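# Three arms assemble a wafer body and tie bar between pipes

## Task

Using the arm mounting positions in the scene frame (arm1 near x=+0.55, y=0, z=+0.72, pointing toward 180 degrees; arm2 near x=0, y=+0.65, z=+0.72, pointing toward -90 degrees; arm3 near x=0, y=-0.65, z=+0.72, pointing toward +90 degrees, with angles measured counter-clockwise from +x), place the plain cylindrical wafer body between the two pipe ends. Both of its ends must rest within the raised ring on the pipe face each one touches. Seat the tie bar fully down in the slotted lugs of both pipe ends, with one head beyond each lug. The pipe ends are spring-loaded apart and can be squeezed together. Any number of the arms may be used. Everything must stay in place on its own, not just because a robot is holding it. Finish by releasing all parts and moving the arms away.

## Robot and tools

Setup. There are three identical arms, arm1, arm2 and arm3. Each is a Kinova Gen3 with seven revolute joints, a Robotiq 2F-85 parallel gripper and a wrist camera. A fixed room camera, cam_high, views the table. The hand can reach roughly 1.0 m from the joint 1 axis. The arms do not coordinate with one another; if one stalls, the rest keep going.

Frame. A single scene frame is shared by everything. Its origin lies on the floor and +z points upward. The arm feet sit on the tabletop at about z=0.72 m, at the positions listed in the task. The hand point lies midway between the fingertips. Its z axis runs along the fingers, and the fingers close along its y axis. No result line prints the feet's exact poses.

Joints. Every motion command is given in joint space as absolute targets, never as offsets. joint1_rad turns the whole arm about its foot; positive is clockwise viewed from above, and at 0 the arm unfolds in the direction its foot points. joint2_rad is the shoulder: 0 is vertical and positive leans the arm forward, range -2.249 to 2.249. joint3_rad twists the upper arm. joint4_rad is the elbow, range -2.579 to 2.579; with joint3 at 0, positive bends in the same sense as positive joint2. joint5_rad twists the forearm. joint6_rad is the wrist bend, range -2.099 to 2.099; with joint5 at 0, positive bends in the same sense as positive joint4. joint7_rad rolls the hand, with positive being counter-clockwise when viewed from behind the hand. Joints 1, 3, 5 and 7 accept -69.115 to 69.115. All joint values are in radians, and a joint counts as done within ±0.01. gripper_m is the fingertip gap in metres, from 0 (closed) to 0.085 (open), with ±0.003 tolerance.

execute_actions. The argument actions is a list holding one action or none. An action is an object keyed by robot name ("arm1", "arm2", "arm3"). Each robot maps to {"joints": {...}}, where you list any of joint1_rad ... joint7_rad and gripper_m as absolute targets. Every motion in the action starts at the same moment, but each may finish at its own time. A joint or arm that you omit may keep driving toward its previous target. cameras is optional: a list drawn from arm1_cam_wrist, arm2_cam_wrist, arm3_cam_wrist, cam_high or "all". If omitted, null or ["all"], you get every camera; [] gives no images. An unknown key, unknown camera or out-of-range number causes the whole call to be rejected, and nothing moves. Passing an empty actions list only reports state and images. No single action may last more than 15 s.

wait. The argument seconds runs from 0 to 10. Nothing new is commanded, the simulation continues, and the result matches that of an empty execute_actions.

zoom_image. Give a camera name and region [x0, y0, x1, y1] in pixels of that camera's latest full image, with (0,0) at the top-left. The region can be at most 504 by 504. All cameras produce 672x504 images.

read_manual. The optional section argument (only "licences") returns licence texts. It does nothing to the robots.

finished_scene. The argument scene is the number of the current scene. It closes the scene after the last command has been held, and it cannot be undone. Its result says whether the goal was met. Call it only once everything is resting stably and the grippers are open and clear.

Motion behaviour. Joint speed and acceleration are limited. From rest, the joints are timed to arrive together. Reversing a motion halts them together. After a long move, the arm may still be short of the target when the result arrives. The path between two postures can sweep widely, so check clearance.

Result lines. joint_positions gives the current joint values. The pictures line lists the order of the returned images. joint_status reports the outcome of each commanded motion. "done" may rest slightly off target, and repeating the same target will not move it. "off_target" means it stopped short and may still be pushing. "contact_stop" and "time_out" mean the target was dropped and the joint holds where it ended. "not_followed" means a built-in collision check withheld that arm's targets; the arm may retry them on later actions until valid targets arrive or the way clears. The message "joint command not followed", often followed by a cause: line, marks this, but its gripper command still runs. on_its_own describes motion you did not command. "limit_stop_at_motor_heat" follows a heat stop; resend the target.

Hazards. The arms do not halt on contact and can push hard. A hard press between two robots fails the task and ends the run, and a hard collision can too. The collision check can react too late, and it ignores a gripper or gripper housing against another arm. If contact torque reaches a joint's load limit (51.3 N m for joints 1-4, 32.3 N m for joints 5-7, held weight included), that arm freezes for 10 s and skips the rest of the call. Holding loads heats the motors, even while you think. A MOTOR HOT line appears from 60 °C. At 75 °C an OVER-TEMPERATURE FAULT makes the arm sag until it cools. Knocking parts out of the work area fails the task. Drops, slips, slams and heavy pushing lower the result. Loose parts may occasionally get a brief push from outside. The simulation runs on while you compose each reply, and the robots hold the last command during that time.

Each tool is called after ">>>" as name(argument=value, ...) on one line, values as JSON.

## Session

>>> execute_actions(actions=[{"arm1":{"joints":{"joint1_rad":0,"joint2_rad":0.3315,"joint3_rad":0,"joint4_rad":1.148,"joint5_rad":0,"joint6_rad":1.662,"joint7_rad":1.571}}}], cameras=["arm1_cam_wrist","cam_high"])

Scene clock: 2.00 s.
Motor temperatures (°C, as the motors report them): arm1=[29 26 23 28 34 29 41] | arm2=[27 27 25 28 34 30 34] | arm3=[30 30 26 26 33 41 41]
arm1.joint_positions: joint1_rad=+0.000 joint2_rad=+0.331 joint3_rad=+0.000 joint4_rad=+1.148 joint5_rad=+0.000 joint6_rad=+1.662 joint7_rad=+1.571 gripper_m=+0.085
arm1.joint_status: all done
arm1.hand: x=+0.1002 y=+0.0080 z=+1.1273 quat_wxyz=(-0.004, -1.000, -0.022, +0.001) (m; scene frame)
arm2.joint_positions: joint1_rad=-0.008 joint2_rad=-0.397 joint3_rad=-0.073 joint4_rad=+1.512 joint5_rad=-0.031 joint6_rad=+2.023 joint7_rad=+1.480 gripper_m=+0.085
arm2.joint_status: not commanded
arm2.hand: x=+0.0096 y=+0.5278 z=+1.2444 quat_wxyz=(+0.004, -0.691, -0.723, +0.003) (m; scene frame)
arm3.joint_positions: joint1_rad=-0.007 joint2_rad=-0.398 joint3_rad=-0.073 joint4_rad=+1.514 joint5_rad=-0.035 joint6_rad=+2.027 joint7_rad=+1.476 gripper_m=+0.085
arm3.joint_status: not commanded
arm3.hand: x=+0.0033 y=-0.5260 z=+1.3205 quat_wxyz=(+0.009, +0.708, -0.707, +0.001) (m; scene frame)
pictures: arm1_cam_wrist, cam_high
Images, in order (width x height): arm1_cam_wrist 672x504, cam_high 672x504.

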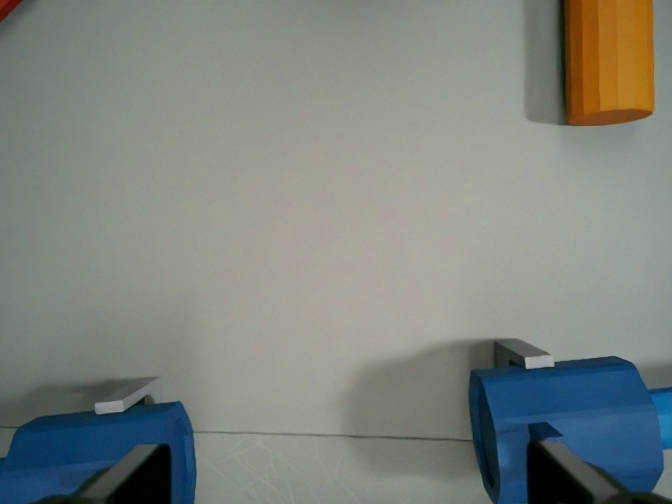

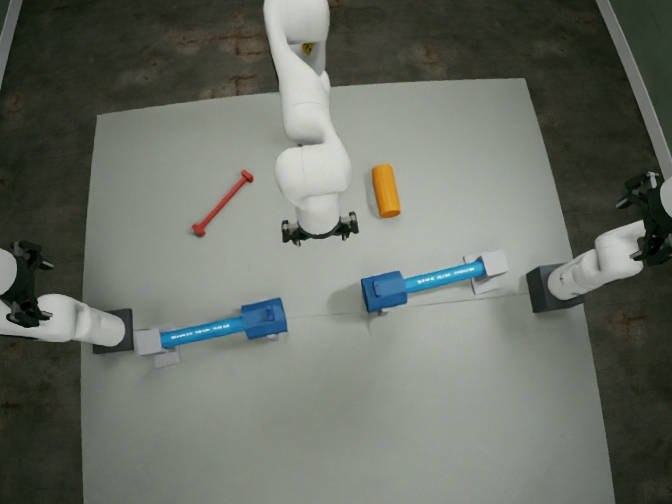

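>>> execute_actions(actions=[{"arm1":{"joints":{"joint1_rad":-0.837,"joint2_rad":0.0982,"joint4_rad":2.1306,"joint6_rad":0.9128,"joint7_rad":0.70}},"arm2":{"joints":{"joint1_rad":0.028,"joint2_rad":0.1493,"joint3_rad":0,"joint4_rad":1.8608,"joint5_rad":0,"joint6_rad":1.1315,"joint7_rad":1.65}},"arm3":{"joints":{"joint1_rad":0.066,"joint2_rad":0.2789,"joint3_rad":0,"joint4_rad":1.9734,"joint5_rad":0,"joint6_rad":0.8893,"joint7_rad":1.74}}}], cameras=["arm1_cam_wrist","arm2_cam_wrist","arm3_cam_wrist"])

Scene clock: 4.57 s.
Motor temperatures (°C, as the motors report them): arm1=[29 26 23 28 34 29 41] | arm2=[27 27 25 28 34 30 34] | arm3=[30 30 26 26 33 41 41]
arm1.joint_positions: joint1_rad=-0.837 joint2_rad=+0.098 joint3_rad=+0.000 joint4_rad=+2.131 joint5_rad=+0.000 joint6_rad=+0.913 joint7_rad=+0.700 gripper_m=+0.085
arm1.joint_status: all done
arm1.hand: x=+0.3467 y=-0.2063 z=+0.9283 quat_wxyz=(-0.004, -1.000, -0.005, +0.001) (m; scene frame)
arm2.joint_positions: joint1_rad=+0.028 joint2_rad=+0.149 joint3_rad=+0.000 joint4_rad=+1.861 joint5_rad=+0.000 joint6_rad=+1.131 joint7_rad=+1.650 gripper_m=+0.085
arm2.joint_status: all done
arm2.hand: x=-0.0157 y=+0.3015 z=+0.9997 quat_wxyz=(+0.005, -0.671, -0.741, +0.002) (m; scene frame)
arm3.joint_positions: joint1_rad=+0.066 joint2_rad=+0.279 joint3_rad=+0.000 joint4_rad=+1.973 joint5_rad=+0.000 joint6_rad=+0.889 joint7_rad=+1.740 gripper_m=+0.085
arm3.joint_status: all done
arm3.hand: x=+0.0475 y=-0.2902 z=+0.9981 quat_wxyz=(+0.007, +0.745, -0.667, +0.001) (m; scene frame)
pictures: arm1_cam_wrist, arm2_cam_wrist, arm3_cam_wrist
Images, in order (width x height): arm1_cam_wrist 672x504, arm2_cam_wrist 672x504, arm3_cam_wrist 672x504.

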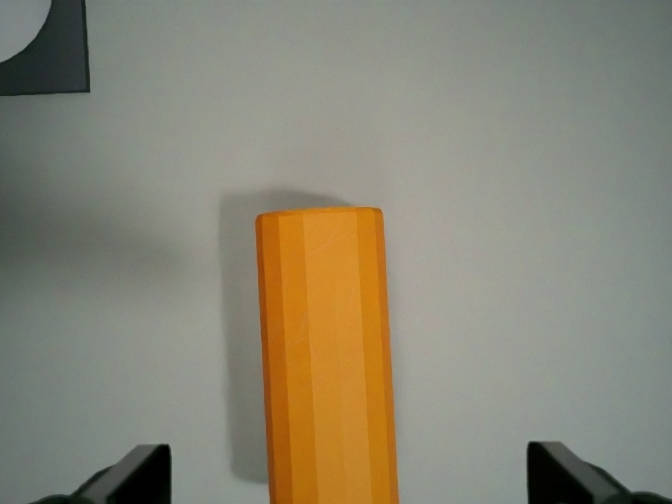

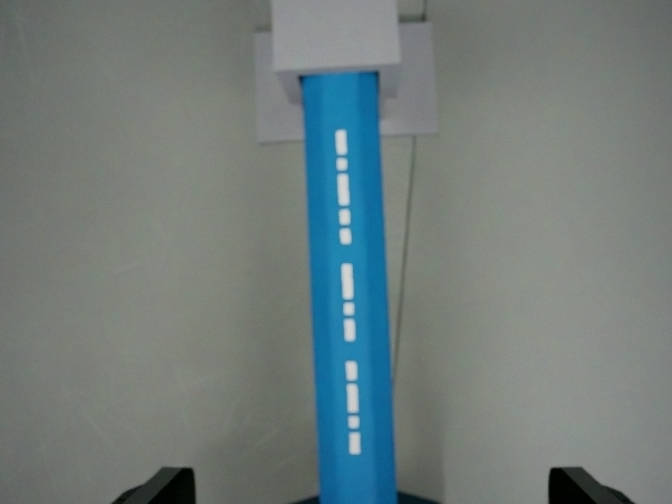

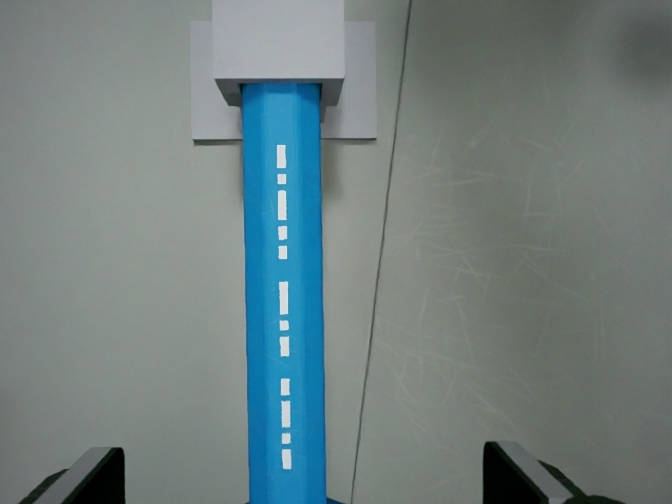

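>>> execute_actions(actions=[{"arm1":{"joints":{"joint1_rad":-0.8122,"joint2_rad":0.547,"joint4_rad":2.3907,"joint6_rad":0.2039,"joint7_rad":0.77}},"arm2":{"joints":{"joint1_rad":0.0624,"joint2_rad":0.4917,"joint4_rad":2.1602,"joint6_rad":0.4897,"joint7_rad":1.724}},"arm3":{"joints":{"joint1_rad":0.1021,"joint2_rad":0.7113,"joint4_rad":2.1516,"joint6_rad":0.2787,"joint7_rad":1.791}}}], cameras=["arm1_cam_wrist","arm2_cam_wrist","arm3_cam_wrist"])

>>> execute_actions(actions=[{"arm1":{"joints":{"gripper_m":0.0}},"arm2":{"joints":{"gripper_m":0.052}},"arm3":{"joints":{"gripper_m":0.052}}}], cameras=[])

>>> execute_actions(actions=[{"arm1":{"joints":{"joint2_rad":-0.121,"joint4_rad":1.9862,"joint6_rad":1.2765}}}], cameras=[])

Scene clock: 6.53 s.
Motor temperatures (°C, as the motors report them): arm1=[29 26 23 28 34 29 41] | arm2=[27 27 25 28 34 30 34] | arm3=[30 30 26 26 33 41 41]
arm1.joint_positions: joint1_rad=-0.812 joint2_rad=+0.547 joint3_rad=+0.000 joint4_rad=+2.391 joint5_rad=+0.000 joint6_rad=+0.204 joint7_rad=+0.770 gripper_m=+0.085
arm1.joint_status: all done
arm1.hand: x=+0.3462 y=-0.1970 z=+0.7533 quat_wxyz=(-0.004, -1.000, -0.028, +0.001) (m; scene frame)
arm2.joint_positions: joint1_rad=+0.062 joint2_rad=+0.492 joint3_rad=+0.000 joint4_rad=+2.160 joint5_rad=+0.000 joint6_rad=+0.490 joint7_rad=+1.724 gripper_m=+0.085
arm2.joint_status: all done
arm2.hand: x=-0.0295 y=+0.3036 z=+0.8110 quat_wxyz=(+0.005, -0.657, -0.754, +0.002) (m; scene frame)
arm3.joint_positions: joint1_rad=+0.102 joint2_rad=+0.711 joint3_rad=+0.000 joint4_rad=+2.152 joint5_rad=+0.000 joint6_rad=+0.279 joint7_rad=+1.791 gripper_m=+0.085
arm3.joint_status: all done
arm3.hand: x=+0.0590 y=-0.2929 z=+0.8081 quat_wxyz=(+0.007, +0.750, -0.662, +0.001) (m; scene frame)
pictures: arm1_cam_wrist, arm2_cam_wrist, arm3_cam_wrist
Images, in order (width x height): arm1_cam_wrist 672x504, arm2_cam_wrist 672x504, arm3_cam_wrist 672x504.

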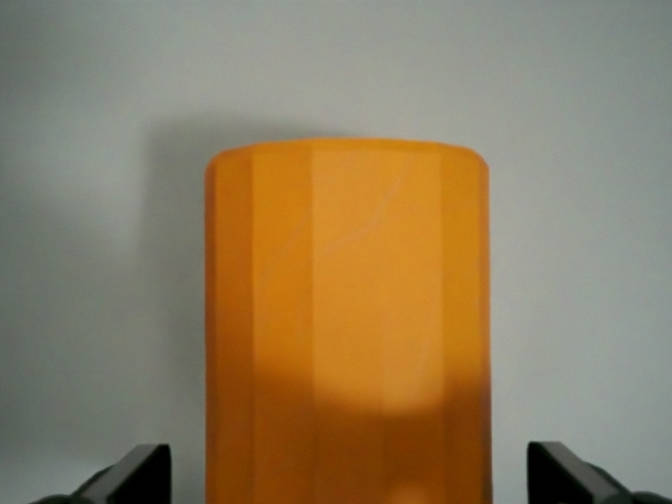

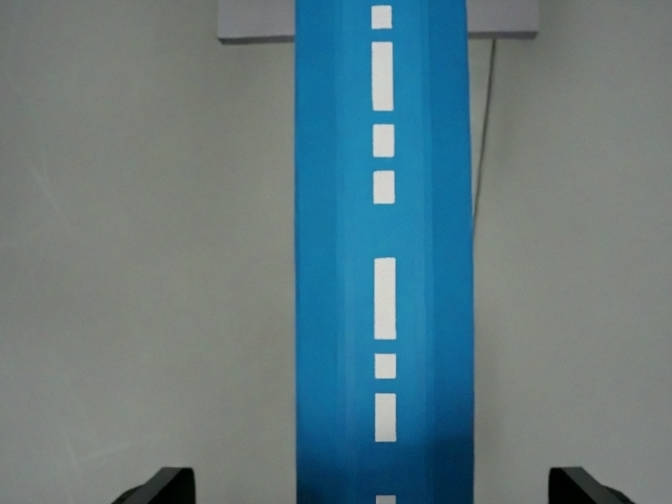

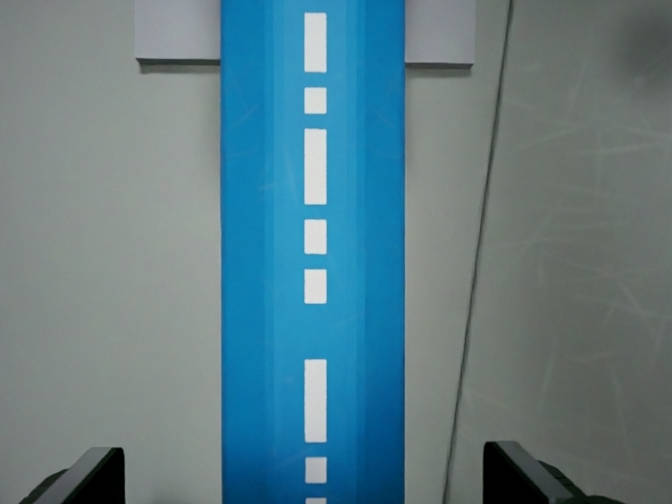

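Scene clock: 7.63 s.
Motor temperatures (°C, as the motors report them): arm1=[29 26 23 28 34 29 41] | arm2=[27 27 25 28 34 30 34] | arm3=[30 30 26 25 33 41 41]
arm1.joint_positions: joint1_rad=-0.812 joint2_rad=+0.544 joint3_rad=+0.000 joint4_rad=+2.391 joint5_rad=+0.000 joint6_rad=+0.205 joint7_rad=+0.770 gripper_m=+0.061
arm1.joint_status: gripper_m off_target (ended at +0.061, target +0.000)
arm1.hand: x=+0.3462 y=-0.1969 z=+0.7540 quat_wxyz=(-0.004, -1.000, -0.028, +0.002) (m; scene frame)
arm2.joint_positions: joint1_rad=+0.062 joint2_rad=+0.492 joint3_rad=+0.000 joint4_rad=+2.160 joint5_rad=+0.000 joint6_rad=+0.490 joint7_rad=+1.724 gripper_m=+0.052
arm2.joint_status: all done
arm2.hand: x=-0.0295 y=+0.3036 z=+0.8110 quat_wxyz=(+0.005, -0.657, -0.754, +0.002) (m; scene frame)
arm3.joint_positions: joint1_rad=+0.102 joint2_rad=+0.711 joint3_rad=+0.000 joint4_rad=+2.152 joint5_rad=+0.000 joint6_rad=+0.279 joint7_rad=+1.791 gripper_m=+0.052
arm3.joint_status: all done
arm3.hand: x=+0.0590 y=-0.2930 z=+0.8081 quat_wxyz=(+0.007, +0.750, -0.662, +0.001) (m; scene frame)
pictures: none
No camera images: the call's "cameras" was empty. Leave "cameras" out to get every camera's image.

Scene clock: 9.57 s.
Motor temperatures (°C, as the motors report them): arm1=[29 26 23 28 34 29 41] | arm2=[27 27 25 28 34 30 34] | arm3=[30 30 26 25 33 41 41]
arm1.joint_positions: joint1_rad=-0.812 joint2_rad=-0.120 joint3_rad=+0.000 joint4_rad=+1.987 joint5_rad=+0.000 joint6_rad=+1.277 joint7_rad=+0.770 gripper_m=+0.061
arm1.joint_status: all done
arm1.hand: x=+0.3683 y=-0.1700 z=+1.0274 quat_wxyz=(-0.003, -1.000, -0.028, +0.000) (m; scene frame)
arm2.joint_positions: joint1_rad=+0.062 joint2_rad=+0.492 joint3_rad=+0.000 joint4_rad=+2.160 joint5_rad=+0.000 joint6_rad=+0.490 joint7_rad=+1.724 gripper_m=+0.052
arm2.joint_status: not commanded
arm2.hand: x=-0.0295 y=+0.3036 z=+0.8110 quat_wxyz=(+0.005, -0.657, -0.754, +0.002) (m; scene frame)
arm3.joint_positions: joint1_rad=+0.102 joint2_rad=+0.711 joint3_rad=+0.000 joint4_rad=+2.152 joint5_rad=+0.000 joint6_rad=+0.279 joint7_rad=+1.791 gripper_m=+0.052
arm3.joint_status: not commanded
arm3.hand: x=+0.0590 y=-0.2930 z=+0.8081 quat_wxyz=(+0.007, +0.750, -0.662, +0.001) (m; scene frame)
pictures: none
No camera images: the call's "cameras" was empty. Leave "cameras" out to get every camera's image.

>>> execute_actions(actions=[{"arm1":{"joints":{"joint1_rad":0.006,"joint7_rad":3.243}}}], cameras=[])

>>> execute_actions(actions=[{"arm1":{"joints":{"joint2_rad":0.5806,"joint4_rad":1.232,"joint6_rad":1.329}}}], cameras=["arm1_cam_wrist","cam_high"])

Scene clock: 12.53 s.
Motor temperatures (°C, as the motors report them): arm1=[29 26 23 28 34 29 41] | arm2=[27 27 25 28 34 30 34] | arm3=[30 30 26 25 33 41 41]
arm1.joint_positions: joint1_rad=+0.006 joint2_rad=-0.120 joint3_rad=+0.000 joint4_rad=+1.987 joint5_rad=+0.000 joint6_rad=+1.276 joint7_rad=+3.243 gripper_m=+0.061
arm1.joint_status: all done
arm1.hand: x=+0.3002 y=+0.0176 z=+1.0262 quat_wxyz=(-0.002, -0.656, -0.755, +0.003) (m; scene frame)
arm2.joint_positions: joint1_rad=+0.062 joint2_rad=+0.492 joint3_rad=+0.000 joint4_rad=+2.160 joint5_rad=+0.000 joint6_rad=+0.490 joint7_rad=+1.724 gripper_m=+0.052
arm2.joint_status: not commanded
arm2.hand: x=-0.0295 y=+0.3036 z=+0.8110 quat_wxyz=(+0.005, -0.657, -0.754, +0.002) (m; scene frame)
arm3.joint_positions: joint1_rad=+0.102 joint2_rad=+0.711 joint3_rad=+0.000 joint4_rad=+2.152 joint5_rad=+0.000 joint6_rad=+0.279 joint7_rad=+1.791 gripper_m=+0.052
arm3.joint_status: not commanded
arm3.hand: x=+0.0590 y=-0.2930 z=+0.8081 quat_wxyz=(+0.007, +0.750, -0.662, +0.001) (m; scene frame)
pictures: none
No camera images: the call's "cameras" was empty. Leave "cameras" out to get every camera's image.

Scene clock: 14.57 s.
Motor temperatures (°C, as the motors report them): arm1=[29 26 23 28 34 29 41] | arm2=[27 27 25 28 34 30 34] | arm3=[30 30 26 25 33 41 41]
arm1.joint_positions: joint1_rad=+0.006 joint2_rad=+0.582 joint3_rad=+0.000 joint4_rad=+1.233 joint5_rad=+0.000 joint6_rad=+1.329 joint7_rad=+3.243 gripper_m=+0.061
arm1.joint_status: all done
arm1.hand: x=+0.0144 y=+0.0063 z=+0.9763 quat_wxyz=(-0.003, -0.656, -0.755, +0.003) (m; scene frame)
arm2.joint_positions: joint1_rad=+0.062 joint2_rad=+0.492 joint3_rad=+0.000 joint4_rad=+2.160 joint5_rad=+0.000 joint6_rad=+0.490 joint7_rad=+1.724 gripper_m=+0.052
arm2.joint_status: not commanded
arm2.hand: x=-0.0295 y=+0.3036 z=+0.8110 quat_wxyz=(+0.005, -0.657, -0.754, +0.002) (m; scene frame)
arm3.joint_positions: joint1_rad=+0.102 joint2_rad=+0.711 joint3_rad=+0.000 joint4_rad=+2.152 joint5_rad=+0.000 joint6_rad=+0.279 joint7_rad=+1.791 gripper_m=+0.052
arm3.joint_status: not commanded
arm3.hand: x=+0.0590 y=-0.2930 z=+0.8081 quat_wxyz=(+0.007, +0.750, -0.662, +0.001) (m; scene frame)
pictures: arm1_cam_wrist, cam_high
Images, in order (width x height): arm1_cam_wrist 672x504, cam_high 672x504.

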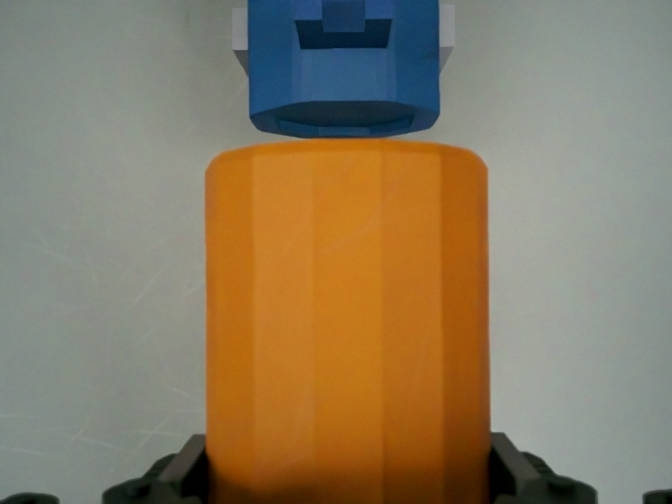

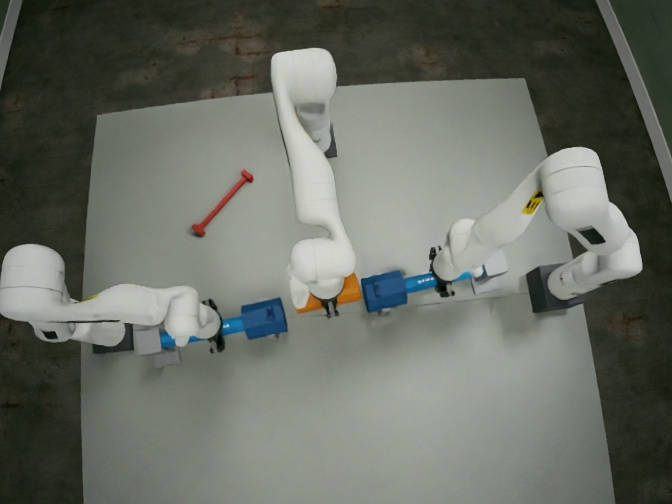

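>>> execute_actions(actions=[{"arm1":{"joints":{"joint1_rad":0.021,"joint7_rad":3.258,"joint2_rad":0.756,"joint4_rad":1.475,"joint6_rad":0.9106}}}], cameras=[])

>>> execute_actions(actions=[{"arm2":{"joints":{"joint1_rad":0.018,"joint2_rad":0.6102,"joint4_rad":1.8869,"joint6_rad":0.6445,"joint7_rad":1.68}},"arm3":{"joints":{"joint1_rad":0.0518,"joint2_rad":0.7915,"joint4_rad":1.8722,"joint6_rad":0.4779,"joint7_rad":1.741}}}], cameras=["arm1_cam_wrist","cam_high"])

>>> zoom_image(camera="cam_high", region=[200, 240, 480, 360])

Scene clock: 16.03 s.
Motor temperatures (°C, as the motors report them): arm1=[29 26 23 28 34 29 41] | arm2=[27 27 25 28 34 30 34] | arm3=[30 30 26 25 33 41 41]
arm1.joint_positions: joint1_rad=+0.021 joint2_rad=+0.758 joint3_rad=+0.000 joint4_rad=+1.476 joint5_rad=+0.000 joint6_rad=+0.911 joint7_rad=+3.258 gripper_m=+0.061
arm1.joint_status: all done
arm1.hand: x=+0.0135 y=+0.0131 z=+0.8131 quat_wxyz=(-0.003, -0.656, -0.755, +0.003) (m; scene frame)
arm2.joint_positions: joint1_rad=+0.062 joint2_rad=+0.492 joint3_rad=+0.000 joint4_rad=+2.160 joint5_rad=+0.000 joint6_rad=+0.490 joint7_rad=+1.724 gripper_m=+0.052
arm2.joint_status: not commanded
arm2.hand: x=-0.0295 y=+0.3036 z=+0.8110 quat_wxyz=(+0.005, -0.657, -0.754, +0.002) (m; scene frame)
arm3.joint_positions: joint1_rad=+0.102 joint2_rad=+0.711 joint3_rad=+0.000 joint4_rad=+2.152 joint5_rad=+0.000 joint6_rad=+0.279 joint7_rad=+1.791 gripper_m=+0.052
arm3.joint_status: not commanded
arm3.hand: x=+0.0590 y=-0.2930 z=+0.8081 quat_wxyz=(+0.007, +0.750, -0.662, +0.001) (m; scene frame)
pictures: none
No camera images: the call's "cameras" was empty. Leave "cameras" out to get every camera's image.

Scene clock: 17.40 s.
Motor temperatures (°C, as the motors report them): arm1=[29 26 23 28 34 29 41] | arm2=[27 27 25 28 34 30 34] | arm3=[30 30 26 25 33 41 41]
arm1.joint_positions: joint1_rad=+0.021 joint2_rad=+0.758 joint3_rad=+0.000 joint4_rad=+1.476 joint5_rad=+0.000 joint6_rad=+0.911 joint7_rad=+3.258 gripper_m=+0.061
arm1.joint_status: not commanded
arm1.hand: x=+0.0135 y=+0.0131 z=+0.8131 quat_wxyz=(-0.003, -0.656, -0.755, +0.003) (m; scene frame)
arm2.joint_positions: joint1_rad=+0.020 joint2_rad=+0.610 joint3_rad=+0.002 joint4_rad=+1.891 joint5_rad=+0.001 joint6_rad=+0.649 joint7_rad=+1.680 gripper_m=+0.052
arm2.joint_status: all done
arm2.hand: x=-0.0137 y=+0.2230 z=+0.8100 quat_wxyz=(+0.008, -0.658, -0.753, -0.001) (m; scene frame)
arm3.joint_positions: joint1_rad=+0.053 joint2_rad=+0.791 joint3_rad=+0.001 joint4_rad=+1.874 joint5_rad=+0.000 joint6_rad=+0.480 joint7_rad=+1.741 gripper_m=+0.052
arm3.joint_status: all done
arm3.hand: x=+0.0453 y=-0.2090 z=+0.8075 quat_wxyz=(+0.007, +0.750, -0.662, +0.002) (m; scene frame)
pictures: arm1_cam_wrist, cam_high
Images, in order (width x height): arm1_cam_wrist 672x504, cam_high 672x504.

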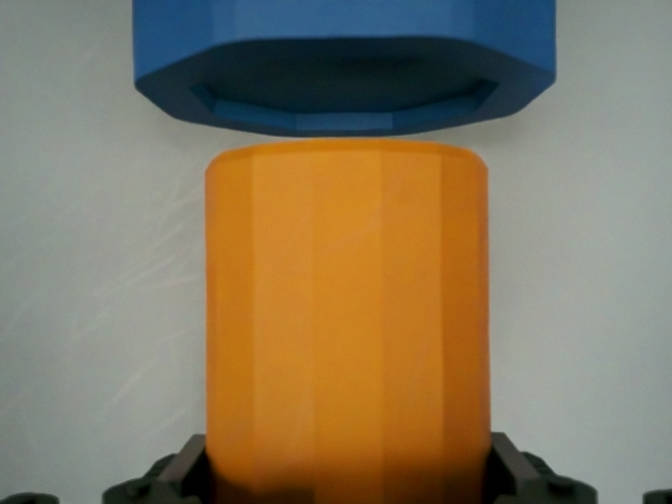

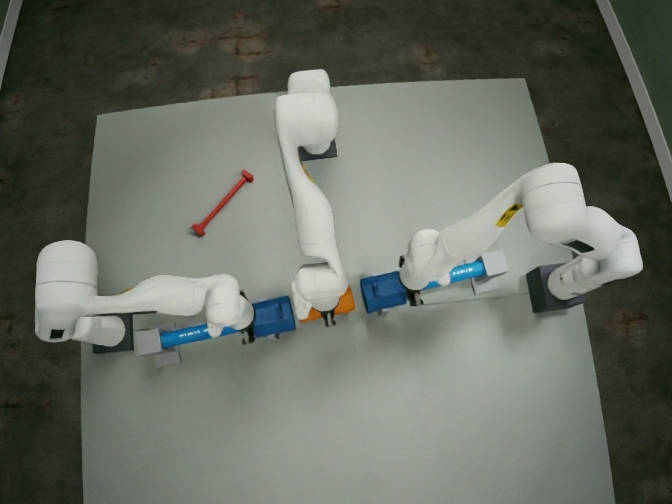

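Region (200, 240, 480, 360) of cam_high's 672x504 image, scaled by 1.800, with more detail than that image has; it fills the top 216 rows of this view, and the rest is white.

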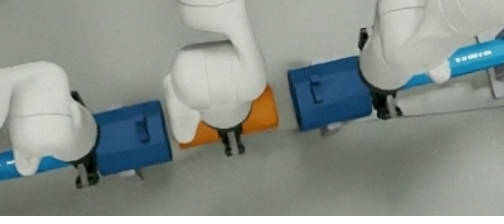

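>>> execute_actions(actions=[{"arm2":{"joints":{"joint1_rad":0.002,"joint2_rad":0.6792,"joint4_rad":1.7305,"joint6_rad":0.7319,"joint7_rad":1.664}},"arm3":{"joints":{"joint1_rad":0.0294,"joint2_rad":0.8658,"joint4_rad":1.6573,"joint6_rad":0.6185,"joint7_rad":1.719}}}], cameras=["arm1_cam_wrist","cam_high"])

>>> zoom_image(camera="cam_high", region=[200, 240, 480, 360])

Scene clock: 20.43 s.
Motor temperatures (°C, as the motors report them): arm1=[29 26 23 28 34 29 41] | arm2=[27 27 25 28 34 31 34] | arm3=[30 30 26 26 33 41 41]
arm1.joint_positions: joint1_rad=+0.021 joint2_rad=+0.758 joint3_rad=+0.000 joint4_rad=+1.476 joint5_rad=+0.000 joint6_rad=+0.911 joint7_rad=+3.258 gripper_m=+0.061
arm1.joint_status: not commanded
arm1.hand: x=+0.0135 y=+0.0133 z=+0.8131 quat_wxyz=(-0.003, -0.656, -0.755, +0.003) (m; scene frame)
arm2.joint_positions: joint1_rad=+0.013 joint2_rad=+0.664 joint3_rad=+0.004 joint4_rad=+1.769 joint5_rad=+0.003 joint6_rad=+0.779 joint7_rad=+1.666 gripper_m=+0.052
arm2.joint_status: joint1_rad time_out (moved -0.007 of -0.018); joint2_rad time_out (moved +0.055 of +0.069); joint4_rad time_out (moved -0.122 of -0.161); joint6_rad time_out (moved +0.130 of +0.083); the others done
arm2.hand: x=-0.0119 y=+0.2074 z=+0.8102 quat_wxyz=(+0.031, -0.660, -0.750, -0.022) (m; scene frame)
arm3.joint_positions: joint1_rad=+0.037 joint2_rad=+0.850 joint3_rad=+0.002 joint4_rad=+1.689 joint5_rad=+0.001 joint6_rad=+0.654 joint7_rad=+1.719 gripper_m=+0.052
arm3.joint_status: joint2_rad time_out (moved +0.060 of +0.075); joint4_rad time_out (moved -0.185 of -0.216); joint6_rad time_out (moved +0.174 of +0.139); the others done
arm3.hand: x=+0.0402 y=-0.1727 z=+0.8094 quat_wxyz=(+0.026, +0.747, -0.664, +0.018) (m; scene frame)
pictures: arm1_cam_wrist, cam_high
Images, in order (width x height): arm1_cam_wrist 672x504, cam_high 672x504.

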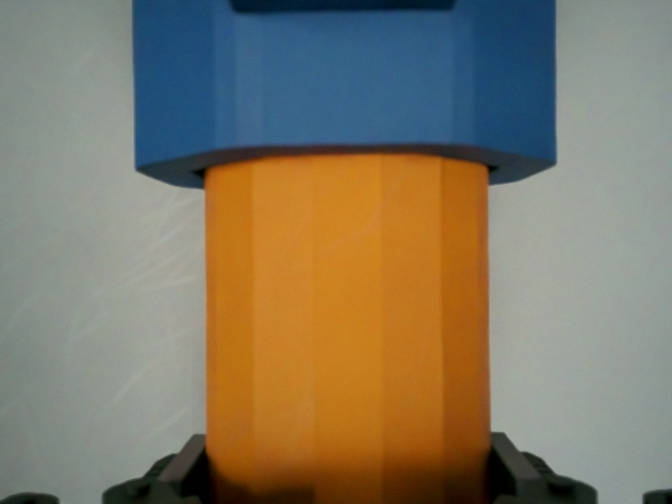

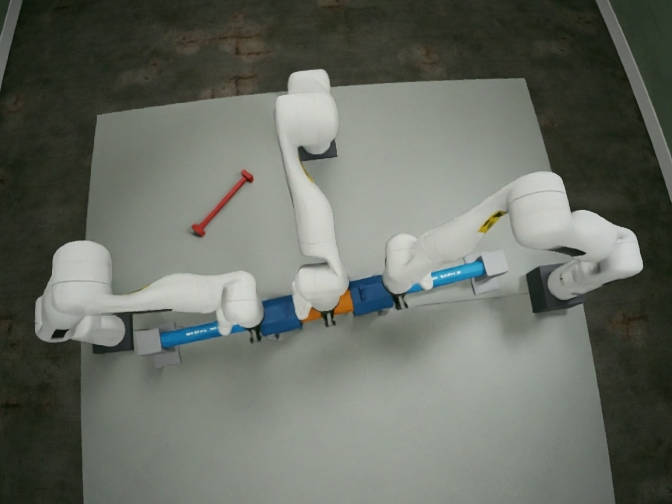

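Region (200, 240, 480, 360) of cam_high's 672x504 image, scaled by 1.800, with more detail than that image has; it fills the top 216 rows of this view, and the rest is white.

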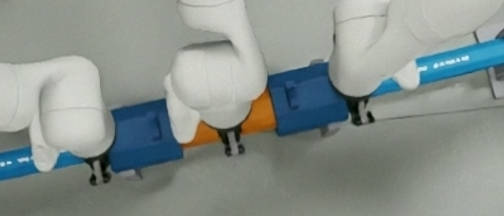

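>>> execute_actions(actions=[{"arm1":{"joints":{"gripper_m":0.085}}}], cameras=[])

>>> execute_actions(actions=[{"arm1":{"joints":{"joint2_rad":0.5806,"joint4_rad":1.232,"joint6_rad":1.329}}}], cameras=[])

>>> execute_actions(actions=[{"arm1":{"joints":{"joint2_rad":-0.121,"joint4_rad":1.9862,"joint6_rad":1.2765,"joint7_rad":1.764}}}], cameras=[])

>>> execute_actions(actions=[{"arm1":{"joints":{"joint1_rad":0.953,"joint2_rad":0.2061,"joint4_rad":1.9953,"joint6_rad":0.9402}}}], cameras=["arm1_cam_wrist"])

Scene clock: 21.90 s.
Motor temperatures (°C, as the motors report them): arm1=[29 26 23 28 34 29 41] | arm2=[27 27 25 28 34 31 34] | arm3=[30 30 26 26 33 41 41]
arm1.joint_positions: joint1_rad=+0.021 joint2_rad=+0.756 joint3_rad=+0.000 joint4_rad=+1.475 joint5_rad=+0.000 joint6_rad=+0.911 joint7_rad=+3.258 gripper_m=+0.085
arm1.joint_status: all done
arm1.hand: x=+0.0128 y=+0.0131 z=+0.8142 quat_wxyz=(-0.002, -0.656, -0.755, +0.004) (m; scene frame)
arm2.joint_positions: joint1_rad=+0.013 joint2_rad=+0.664 joint3_rad=+0.004 joint4_rad=+1.769 joint5_rad=+0.003 joint6_rad=+0.779 joint7_rad=+1.666 gripper_m=+0.052
arm2.joint_status: not commanded
arm2.hand: x=-0.0119 y=+0.2073 z=+0.8102 quat_wxyz=(+0.031, -0.660, -0.750, -0.022) (m; scene frame)
arm3.joint_positions: joint1_rad=+0.037 joint2_rad=+0.850 joint3_rad=+0.002 joint4_rad=+1.689 joint5_rad=+0.001 joint6_rad=+0.654 joint7_rad=+1.719 gripper_m=+0.052
arm3.joint_status: not commanded
arm3.hand: x=+0.0402 y=-0.1727 z=+0.8094 quat_wxyz=(+0.026, +0.747, -0.664, +0.018) (m; scene frame)
pictures: none
No camera images: the call's "cameras" was empty. Leave "cameras" out to get every camera's image.

Scene clock: 23.20 s.
Motor temperatures (°C, as the motors report them): arm1=[29 26 23 28 34 29 41] | arm2=[27 27 25 28 34 31 34] | arm3=[30 30 26 26 33 41 41]
arm1.joint_positions: joint1_rad=+0.021 joint2_rad=+0.581 joint3_rad=+0.000 joint4_rad=+1.232 joint5_rad=+0.000 joint6_rad=+1.329 joint7_rad=+3.258 gripper_m=+0.085
arm1.joint_status: all done
arm1.hand: x=+0.0141 y=+0.0143 z=+0.9773 quat_wxyz=(-0.002, -0.656, -0.755, +0.004) (m; scene frame)
arm2.joint_positions: joint1_rad=+0.013 joint2_rad=+0.664 joint3_rad=+0.004 joint4_rad=+1.769 joint5_rad=+0.003 joint6_rad=+0.779 joint7_rad=+1.666 gripper_m=+0.052
arm2.joint_status: not commanded
arm2.hand: x=-0.0119 y=+0.2073 z=+0.8102 quat_wxyz=(+0.031, -0.660, -0.750, -0.022) (m; scene frame)
arm3.joint_positions: joint1_rad=+0.037 joint2_rad=+0.850 joint3_rad=+0.002 joint4_rad=+1.689 joint5_rad=+0.001 joint6_rad=+0.654 joint7_rad=+1.719 gripper_m=+0.052
arm3.joint_status: not commanded
arm3.hand: x=+0.0402 y=-0.1727 z=+0.8094 quat_wxyz=(+0.026, +0.747, -0.664, +0.018) (m; scene frame)
pictures: none
No camera images: the call's "cameras" was empty. Leave "cameras" out to get every camera's image.

Scene clock: 25.37 s.
Motor temperatures (°C, as the motors report them): arm1=[29 26 23 28 34 29 41] | arm2=[27 27 25 28 34 31 34] | arm3=[30 30 26 26 33 41 41]
arm1.joint_positions: joint1_rad=+0.021 joint2_rad=-0.121 joint3_rad=+0.000 joint4_rad=+1.986 joint5_rad=+0.000 joint6_rad=+1.277 joint7_rad=+1.764 gripper_m=+0.085
arm1.joint_status: all done
arm1.hand: x=+0.3001 y=+0.0213 z=+1.0266 quat_wxyz=(-0.004, -0.994, -0.108, +0.001) (m; scene frame)
arm2.joint_positions: joint1_rad=+0.013 joint2_rad=+0.664 joint3_rad=+0.004 joint4_rad=+1.769 joint5_rad=+0.003 joint6_rad=+0.779 joint7_rad=+1.666 gripper_m=+0.052
arm2.joint_status: not commanded
arm2.hand: x=-0.0119 y=+0.2073 z=+0.8102 quat_wxyz=(+0.031, -0.660, -0.750, -0.022) (m; scene frame)
arm3.joint_positions: joint1_rad=+0.037 joint2_rad=+0.850 joint3_rad=+0.002 joint4_rad=+1.689 joint5_rad=+0.001 joint6_rad=+0.654 joint7_rad=+1.719 gripper_m=+0.052
arm3.joint_status: not commanded
arm3.hand: x=+0.0402 y=-0.1727 z=+0.8094 quat_wxyz=(+0.026, +0.747, -0.664, +0.018) (m; scene frame)
pictures: none
No camera images: the call's "cameras" was empty. Leave "cameras" out to get every camera's image.

Scene clock: 27.67 s.
Motor temperatures (°C, as the motors report them): arm1=[29 26 23 28 34 29 41] | arm2=[27 27 25 28 34 31 34] | arm3=[30 31 26 26 33 41 41]
arm1.joint_positions: joint1_rad=+0.953 joint2_rad=+0.206 joint3_rad=+0.000 joint4_rad=+1.995 joint5_rad=+0.000 joint6_rad=+0.940 joint7_rad=+1.764 gripper_m=+0.085
arm1.joint_status: all done
arm1.hand: x=+0.3610 y=+0.2850 z=+0.9245 quat_wxyz=(-0.004, -0.937, +0.350, +0.000) (m; scene frame)
arm2.joint_positions: joint1_rad=+0.013 joint2_rad=+0.664 joint3_rad=+0.004 joint4_rad=+1.769 joint5_rad=+0.003 joint6_rad=+0.779 joint7_rad=+1.666 gripper_m=+0.052
arm2.joint_status: not commanded
arm2.hand: x=-0.0119 y=+0.2073 z=+0.8102 quat_wxyz=(+0.031, -0.660, -0.750, -0.022) (m; scene frame)
arm3.joint_positions: joint1_rad=+0.037 joint2_rad=+0.850 joint3_rad=+0.002 joint4_rad=+1.689 joint5_rad=+0.001 joint6_rad=+0.654 joint7_rad=+1.719 gripper_m=+0.052
arm3.joint_status: not commanded
arm3.hand: x=+0.0402 y=-0.1727 z=+0.8094 quat_wxyz=(+0.026, +0.747, -0.664, +0.018) (m; scene frame)
pictures: arm1_cam_wrist
Images, in order (width x height): arm1_cam_wrist 672x504.

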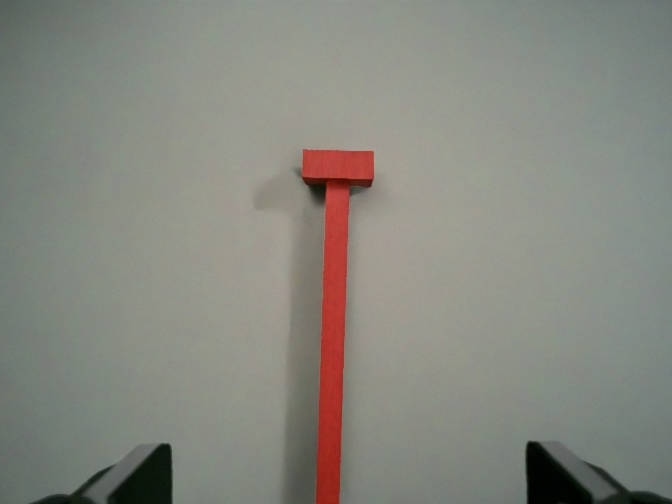

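>>> execute_actions(actions=[{"arm1":{"joints":{"joint1_rad":0.9733,"joint2_rad":0.6258,"joint4_rad":2.1973,"joint6_rad":0.3185,"joint7_rad":1.754,"gripper_m":0.04}}}], cameras=[])

>>> execute_actions(actions=[{"arm1":{"joints":{"gripper_m":0.0}}}], cameras=[])

>>> execute_actions(actions=[{"arm1":{"joints":{"joint2_rad":-0.121,"joint4_rad":1.9862,"joint6_rad":1.2765}}}], cameras=[])

>>> execute_actions(actions=[{"arm1":{"joints":{"joint1_rad":0.032,"joint7_rad":3.269}}}], cameras=[])

>>> execute_actions(actions=[{"arm1":{"joints":{"joint2_rad":0.6208,"joint4_rad":1.3271,"joint6_rad":1.1937}}}], cameras=["arm1_cam_wrist"])

Scene clock: 29.47 s.
Motor temperatures (°C, as the motors report them): arm1=[29 26 23 28 34 29 41] | arm2=[27 27 25 28 34 31 34] | arm3=[30 31 26 26 33 41 41]
arm1.joint_positions: joint1_rad=+0.973 joint2_rad=+0.626 joint3_rad=+0.000 joint4_rad=+2.197 joint5_rad=+0.000 joint6_rad=+0.319 joint7_rad=+1.754 gripper_m=+0.040
arm1.joint_status: all done
arm1.hand: x=+0.3635 y=+0.2913 z=+0.7405 quat_wxyz=(-0.004, -0.931, +0.364, +0.000) (m; scene frame)
arm2.joint_positions: joint1_rad=+0.013 joint2_rad=+0.664 joint3_rad=+0.004 joint4_rad=+1.769 joint5_rad=+0.003 joint6_rad=+0.779 joint7_rad=+1.666 gripper_m=+0.052
arm2.joint_status: not commanded
arm2.hand: x=-0.0119 y=+0.2073 z=+0.8102 quat_wxyz=(+0.031, -0.660, -0.750, -0.022) (m; scene frame)
arm3.joint_positions: joint1_rad=+0.037 joint2_rad=+0.850 joint3_rad=+0.002 joint4_rad=+1.689 joint5_rad=+0.001 joint6_rad=+0.654 joint7_rad=+1.719 gripper_m=+0.052
arm3.joint_status: not commanded
arm3.hand: x=+0.0402 y=-0.1727 z=+0.8094 quat_wxyz=(+0.026, +0.747, -0.664, +0.018) (m; scene frame)
pictures: none
No camera images: the call's "cameras" was empty. Leave "cameras" out to get every camera's image.

Scene clock: 30.27 s.
Motor temperatures (°C, as the motors report them): arm1=[29 26 23 28 34 29 41] | arm2=[27 27 25 28 34 31 34] | arm3=[30 31 26 26 33 41 41]
arm1.joint_positions: joint1_rad=+0.973 joint2_rad=+0.625 joint3_rad=+0.000 joint4_rad=+2.197 joint5_rad=+0.000 joint6_rad=+0.319 joint7_rad=+1.754 gripper_m=+0.009
arm1.joint_status: gripper_m off_target (ended at +0.009, target +0.000)
arm1.hand: x=+0.3634 y=+0.2915 z=+0.7407 quat_wxyz=(-0.004, -0.931, +0.364, +0.000) (m; scene frame)
arm2.joint_positions: joint1_rad=+0.013 joint2_rad=+0.664 joint3_rad=+0.004 joint4_rad=+1.769 joint5_rad=+0.003 joint6_rad=+0.779 joint7_rad=+1.666 gripper_m=+0.052
arm2.joint_status: not commanded
arm2.hand: x=-0.0119 y=+0.2073 z=+0.8102 quat_wxyz=(+0.031, -0.660, -0.750, -0.022) (m; scene frame)
arm3.joint_positions: joint1_rad=+0.037 joint2_rad=+0.850 joint3_rad=+0.002 joint4_rad=+1.689 joint5_rad=+0.001 joint6_rad=+0.654 joint7_rad=+1.719 gripper_m=+0.052
arm3.joint_status: not commanded
arm3.hand: x=+0.0402 y=-0.1727 z=+0.8094 quat_wxyz=(+0.026, +0.747, -0.664, +0.018) (m; scene frame)
pictures: none
No camera images: the call's "cameras" was empty. Leave "cameras" out to get every camera's image.

Scene clock: 32.30 s.
Motor temperatures (°C, as the motors report them): arm1=[29 26 23 28 34 29 41] | arm2=[27 27 25 28 34 31 34] | arm3=[30 31 26 26 33 41 41]
arm1.joint_positions: joint1_rad=+0.973 joint2_rad=-0.120 joint3_rad=+0.000 joint4_rad=+1.987 joint5_rad=+0.000 joint6_rad=+1.277 joint7_rad=+1.754 gripper_m=+0.009
arm1.joint_status: all done
arm1.hand: x=+0.4211 y=+0.2172 z=+1.0244 quat_wxyz=(-0.004, -0.931, +0.364, -0.001) (m; scene frame)
arm2.joint_positions: joint1_rad=+0.013 joint2_rad=+0.664 joint3_rad=+0.004 joint4_rad=+1.769 joint5_rad=+0.003 joint6_rad=+0.779 joint7_rad=+1.666 gripper_m=+0.052
arm2.joint_status: not commanded
arm2.hand: x=-0.0119 y=+0.2073 z=+0.8102 quat_wxyz=(+0.031, -0.660, -0.750, -0.022) (m; scene frame)
arm3.joint_positions: joint1_rad=+0.037 joint2_rad=+0.850 joint3_rad=+0.002 joint4_rad=+1.689 joint5_rad=+0.001 joint6_rad=+0.654 joint7_rad=+1.719 gripper_m=+0.052
arm3.joint_status: not commanded
arm3.hand: x=+0.0402 y=-0.1727 z=+0.8094 quat_wxyz=(+0.026, +0.747, -0.664, +0.018) (m; scene frame)
pictures: none
No camera images: the call's "cameras" was empty. Leave "cameras" out to get every camera's image.

Scene clock: 34.67 s.
Motor temperatures (°C, as the motors report them): arm1=[29 26 23 28 34 29 41] | arm2=[27 27 25 28 34 31 34] | arm3=[30 31 26 26 33 41 41]
arm1.joint_positions: joint1_rad=+0.032 joint2_rad=-0.120 joint3_rad=+0.000 joint4_rad=+1.987 joint5_rad=+0.000 joint6_rad=+1.276 joint7_rad=+3.269 gripper_m=+0.009
arm1.joint_status: all done
arm1.hand: x=+0.3006 y=+0.0242 z=+1.0263 quat_wxyz=(-0.002, -0.656, -0.755, +0.003) (m; scene frame)
arm2.joint_positions: joint1_rad=+0.013 joint2_rad=+0.664 joint3_rad=+0.004 joint4_rad=+1.769 joint5_rad=+0.003 joint6_rad=+0.779 joint7_rad=+1.666 gripper_m=+0.052
arm2.joint_status: not commanded
arm2.hand: x=-0.0119 y=+0.2073 z=+0.8102 quat_wxyz=(+0.031, -0.660, -0.750, -0.022) (m; scene frame)
arm3.joint_positions: joint1_rad=+0.037 joint2_rad=+0.850 joint3_rad=+0.002 joint4_rad=+1.689 joint5_rad=+0.001 joint6_rad=+0.654 joint7_rad=+1.719 gripper_m=+0.052
arm3.joint_status: not commanded
arm3.hand: x=+0.0402 y=-0.1727 z=+0.8094 quat_wxyz=(+0.026, +0.747, -0.664, +0.018) (m; scene frame)
pictures: none
No camera images: the call's "cameras" was empty. Leave "cameras" out to get every camera's image.

Scene clock: 36.70 s.
Motor temperatures (°C, as the motors report them): arm1=[29 26 23 28 34 29 41] | arm2=[27 27 25 28 34 31 34] | arm3=[30 31 26 26 33 41 41]
arm1.joint_positions: joint1_rad=+0.032 joint2_rad=+0.622 joint3_rad=+0.000 joint4_rad=+1.328 joint5_rad=+0.000 joint6_rad=+1.194 joint7_rad=+3.269 gripper_m=+0.009
arm1.joint_status: all done
arm1.hand: x=+0.0135 y=+0.0198 z=+0.9265 quat_wxyz=(-0.002, -0.656, -0.755, +0.003) (m; scene frame)
arm2.joint_positions: joint1_rad=+0.013 joint2_rad=+0.664 joint3_rad=+0.004 joint4_rad=+1.769 joint5_rad=+0.003 joint6_rad=+0.779 joint7_rad=+1.666 gripper_m=+0.052
arm2.joint_status: not commanded
arm2.hand: x=-0.0119 y=+0.2073 z=+0.8102 quat_wxyz=(+0.031, -0.660, -0.750, -0.022) (m; scene frame)
arm3.joint_positions: joint1_rad=+0.037 joint2_rad=+0.850 joint3_rad=+0.002 joint4_rad=+1.689 joint5_rad=+0.001 joint6_rad=+0.654 joint7_rad=+1.719 gripper_m=+0.052
arm3.joint_status: not commanded
arm3.hand: x=+0.0402 y=-0.1727 z=+0.8094 quat_wxyz=(+0.026, +0.747, -0.664, +0.018) (m; scene frame)
pictures: arm1_cam_wrist
Images, in order (width x height): arm1_cam_wrist 672x504.

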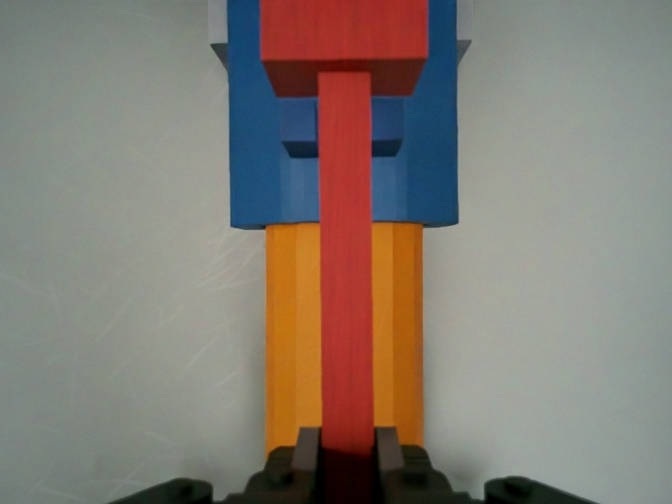

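>>> execute_actions(actions=[{"arm1":{"joints":{"joint1_rad":0.043,"joint7_rad":3.28}}}], cameras=[])

>>> execute_actions(actions=[{"arm1":{"joints":{"joint2_rad":0.6632,"joint4_rad":1.387,"joint6_rad":1.0914}}}], cameras=["arm1_cam_wrist","cam_high"])

>>> zoom_image(camera="cam_high", region=[200, 240, 480, 360])

Scene clock: 37.33 s.
Motor temperatures (°C, as the motors report them): arm1=[29 26 23 28 34 29 41] | arm2=[27 27 25 28 34 31 34] | arm3=[30 31 26 26 33 41 41]
arm1.joint_positions: joint1_rad=+0.043 joint2_rad=+0.622 joint3_rad=+0.000 joint4_rad=+1.328 joint5_rad=+0.000 joint6_rad=+1.194 joint7_rad=+3.280 gripper_m=+0.009
arm1.joint_status: all done
arm1.hand: x=+0.0138 y=+0.0257 z=+0.9264 quat_wxyz=(-0.002, -0.656, -0.755, +0.003) (m; scene frame)
arm2.joint_positions: joint1_rad=+0.013 joint2_rad=+0.664 joint3_rad=+0.004 joint4_rad=+1.769 joint5_rad=+0.003 joint6_rad=+0.779 joint7_rad=+1.666 gripper_m=+0.052
arm2.joint_status: not commanded
arm2.hand: x=-0.0119 y=+0.2073 z=+0.8102 quat_wxyz=(+0.031, -0.660, -0.750, -0.022) (m; scene frame)
arm3.joint_positions: joint1_rad=+0.037 joint2_rad=+0.850 joint3_rad=+0.002 joint4_rad=+1.689 joint5_rad=+0.001 joint6_rad=+0.654 joint7_rad=+1.719 gripper_m=+0.052
arm3.joint_status: not commanded
arm3.hand: x=+0.0402 y=-0.1727 z=+0.8094 quat_wxyz=(+0.026, +0.747, -0.664, +0.018) (m; scene frame)
pictures: none
No camera images: the call's "cameras" was empty. Leave "cameras" out to get every camera's image.

Scene clock: 39.53 s.
Motor temperatures (°C, as the motors report them): arm1=[29 26 23 28 34 29 41] | arm2=[27 27 25 28 34 31 34] | arm3=[30 31 26 26 33 41 41]
arm1.joint_positions: joint1_rad=+0.044 joint2_rad=+0.644 joint3_rad=+0.000 joint4_rad=+1.383 joint5_rad=-0.001 joint6_rad=+1.098 joint7_rad=+3.280 gripper_m=+0.009
arm1.joint_status: joint2_rad time_out (moved +0.022 of +0.041); the others done
arm1.hand: x=+0.0103 y=+0.0258 z=+0.8990 quat_wxyz=(+0.004, -0.656, -0.754, +0.009) (m; scene frame)
arm2.joint_positions: joint1_rad=+0.013 joint2_rad=+0.664 joint3_rad=+0.004 joint4_rad=+1.769 joint5_rad=+0.003 joint6_rad=+0.779 joint7_rad=+1.666 gripper_m=+0.052
arm2.joint_status: not commanded
arm2.hand: x=-0.0119 y=+0.2073 z=+0.8102 quat_wxyz=(+0.031, -0.660, -0.750, -0.022) (m; scene frame)
arm3.joint_positions: joint1_rad=+0.037 joint2_rad=+0.850 joint3_rad=+0.002 joint4_rad=+1.689 joint5_rad=+0.001 joint6_rad=+0.654 joint7_rad=+1.719 gripper_m=+0.052
arm3.joint_status: not commanded
arm3.hand: x=+0.0402 y=-0.1727 z=+0.8094 quat_wxyz=(+0.026, +0.747, -0.664, +0.018) (m; scene frame)
pictures: arm1_cam_wrist, cam_high
Images, in order (width x height): arm1_cam_wrist 672x504, cam_high 672x504.

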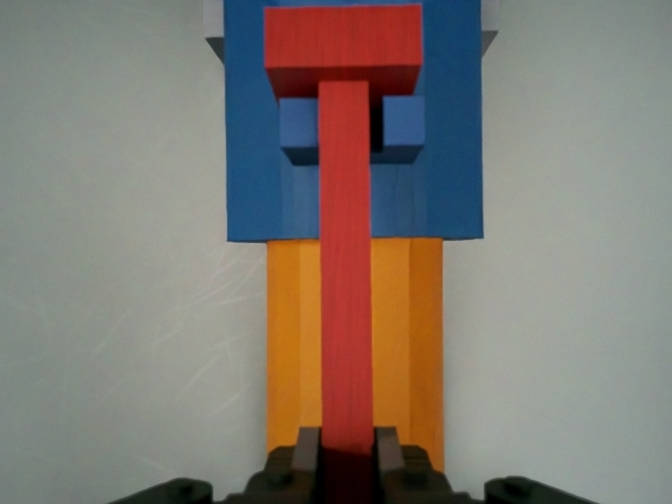

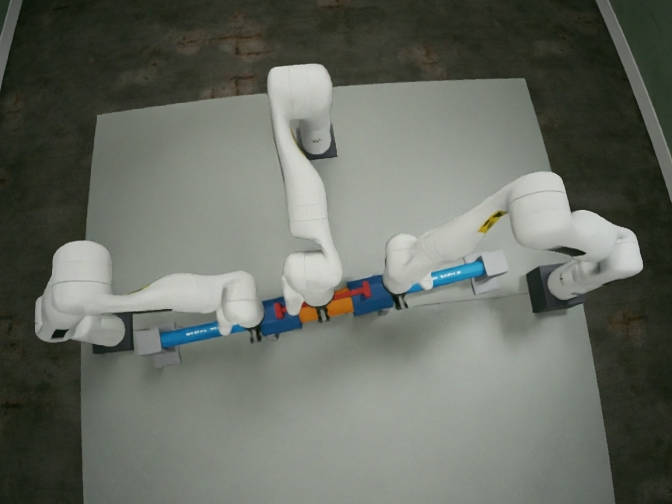

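Region (200, 240, 480, 360) of cam_high's 672x504 image, scaled by 1.800, with more detail than that image has; it fills the top 216 rows of this view, and the rest is white.

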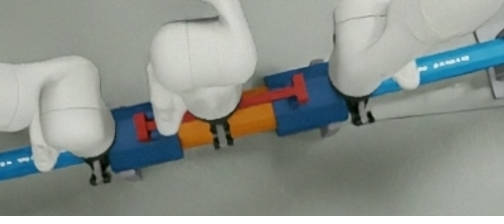

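>>> execute_actions(actions=[{"arm1":{"joints":{"joint1_rad":0.036,"joint7_rad":3.273,"joint2_rad":0.6347,"joint4_rad":1.36,"joint6_rad":1.1469}},"arm3":{"joints":{"joint1_rad":0.026,"joint2_rad":0.8831,"joint4_rad":1.61,"joint6_rad":0.6485}}}], cameras=[])

>>> execute_actions(actions=[{"arm1":{"joints":{"joint2_rad":0.659,"joint4_rad":1.3951,"joint6_rad":1.0875}}}], cameras=["arm1_cam_wrist","cam_high"])

>>> zoom_image(camera="cam_high", region=[200, 240, 480, 360])

Scene clock: 42.00 s.
Motor temperatures (°C, as the motors report them): arm1=[29 26 23 28 34 29 41] | arm2=[27 27 25 28 34 31 34] | arm3=[30 31 26 26 33 41 41]
arm1.joint_positions: joint1_rad=+0.038 joint2_rad=+0.636 joint3_rad=+0.002 joint4_rad=+1.360 joint5_rad=+0.002 joint6_rad=+1.146 joint7_rad=+3.273 gripper_m=+0.009
arm1.joint_status: all done
arm1.hand: x=+0.0144 y=+0.0249 z=+0.9094 quat_wxyz=(-0.001, -0.657, -0.754, +0.002) (m; scene frame)
arm2.joint_positions: joint1_rad=+0.013 joint2_rad=+0.664 joint3_rad=+0.004 joint4_rad=+1.770 joint5_rad=+0.003 joint6_rad=+0.779 joint7_rad=+1.666 gripper_m=+0.052
arm2.joint_status: not commanded
arm2.hand: x=-0.0120 y=+0.2079 z=+0.8102 quat_wxyz=(+0.031, -0.660, -0.750, -0.023) (m; scene frame)
arm3.joint_positions: joint1_rad=+0.035 joint2_rad=+0.862 joint3_rad=+0.003 joint4_rad=+1.654 joint5_rad=+0.002 joint6_rad=+0.701 joint7_rad=+1.719 gripper_m=+0.052
arm3.joint_status: joint2_rad time_out (moved +0.012 of +0.033); joint4_rad time_out (moved -0.035 of -0.079); joint6_rad time_out (moved +0.047 of -0.005); the others done
arm3.hand: x=+0.0399 y=-0.1712 z=+0.8102 quat_wxyz=(+0.035, +0.748, -0.663, +0.026) (m; scene frame)
pictures: none
No camera images: the call's "cameras" was empty. Leave "cameras" out to get every camera's image.

not run: a stop came earlier in this reply.

Region (200, 240, 480, 360) of cam_high's 672x504 image, scaled by 1.800, with more detail than that image has; it fills the top 216 rows of this view, and the rest is white.

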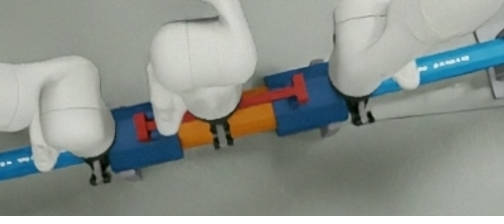

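>>> execute_actions(actions=[{"arm1":{"joints":{"joint2_rad":0.659,"joint4_rad":1.3951,"joint6_rad":1.0875}}}], cameras=["arm1_cam_wrist","cam_high"])

>>> zoom_image(camera="cam_high", region=[200, 240, 480, 360])

Scene clock: 42.77 s.
Motor temperatures (°C, as the motors report them): arm1=[29 26 23 28 34 29 41] | arm2=[27 27 25 28 34 31 34] | arm3=[30 31 26 26 33 41 41]
arm1.joint_positions: joint1_rad=+0.038 joint2_rad=+0.655 joint3_rad=+0.002 joint4_rad=+1.394 joint5_rad=+0.002 joint6_rad=+1.088 joint7_rad=+3.273 gripper_m=+0.009
arm1.joint_status: all done
arm1.hand: x=+0.0133 y=+0.0245 z=+0.8899 quat_wxyz=(+0.001, -0.657, -0.754, +0.004) (m; scene frame)
arm2.joint_positions: joint1_rad=+0.013 joint2_rad=+0.664 joint3_rad=+0.004 joint4_rad=+1.770 joint5_rad=+0.003 joint6_rad=+0.779 joint7_rad=+1.666 gripper_m=+0.052
arm2.joint_status: not commanded
arm2.hand: x=-0.0120 y=+0.2078 z=+0.8102 quat_wxyz=(+0.031, -0.660, -0.750, -0.023) (m; scene frame)
arm3.joint_positions: joint1_rad=+0.035 joint2_rad=+0.862 joint3_rad=+0.003 joint4_rad=+1.654 joint5_rad=+0.002 joint6_rad=+0.701 joint7_rad=+1.719 gripper_m=+0.052
arm3.joint_status: not commanded
arm3.hand: x=+0.0399 y=-0.1712 z=+0.8102 quat_wxyz=(+0.035, +0.748, -0.663, +0.026) (m; scene frame)
pictures: arm1_cam_wrist, cam_high
Images, in order (width x height): arm1_cam_wrist 672x504, cam_high 672x504.

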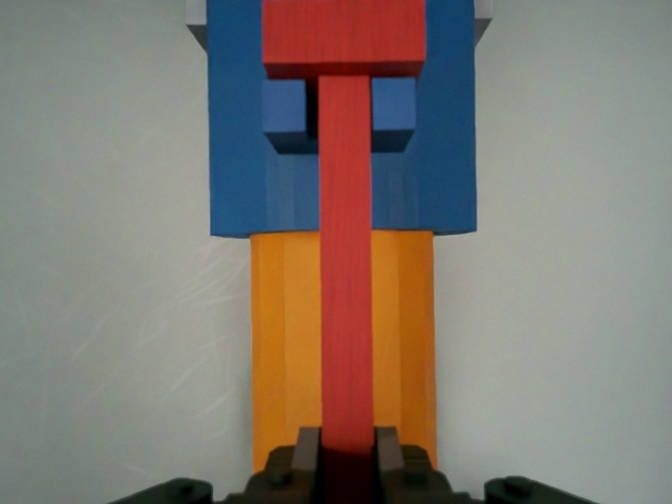

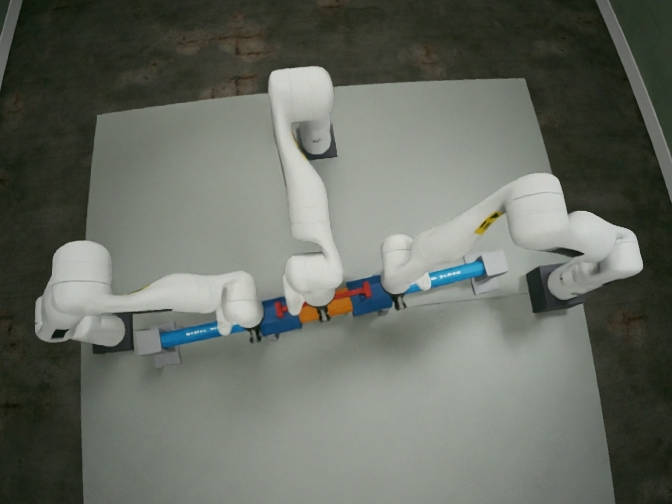

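Region (200, 240, 480, 360) of cam_high's 672x504 image, scaled by 1.800, with more detail than that image has; it fills the top 216 rows of this view, and the rest is white.

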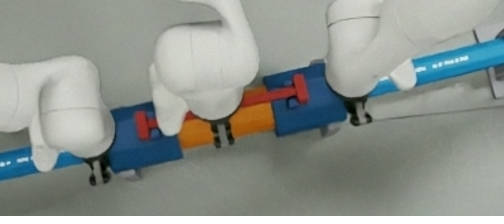

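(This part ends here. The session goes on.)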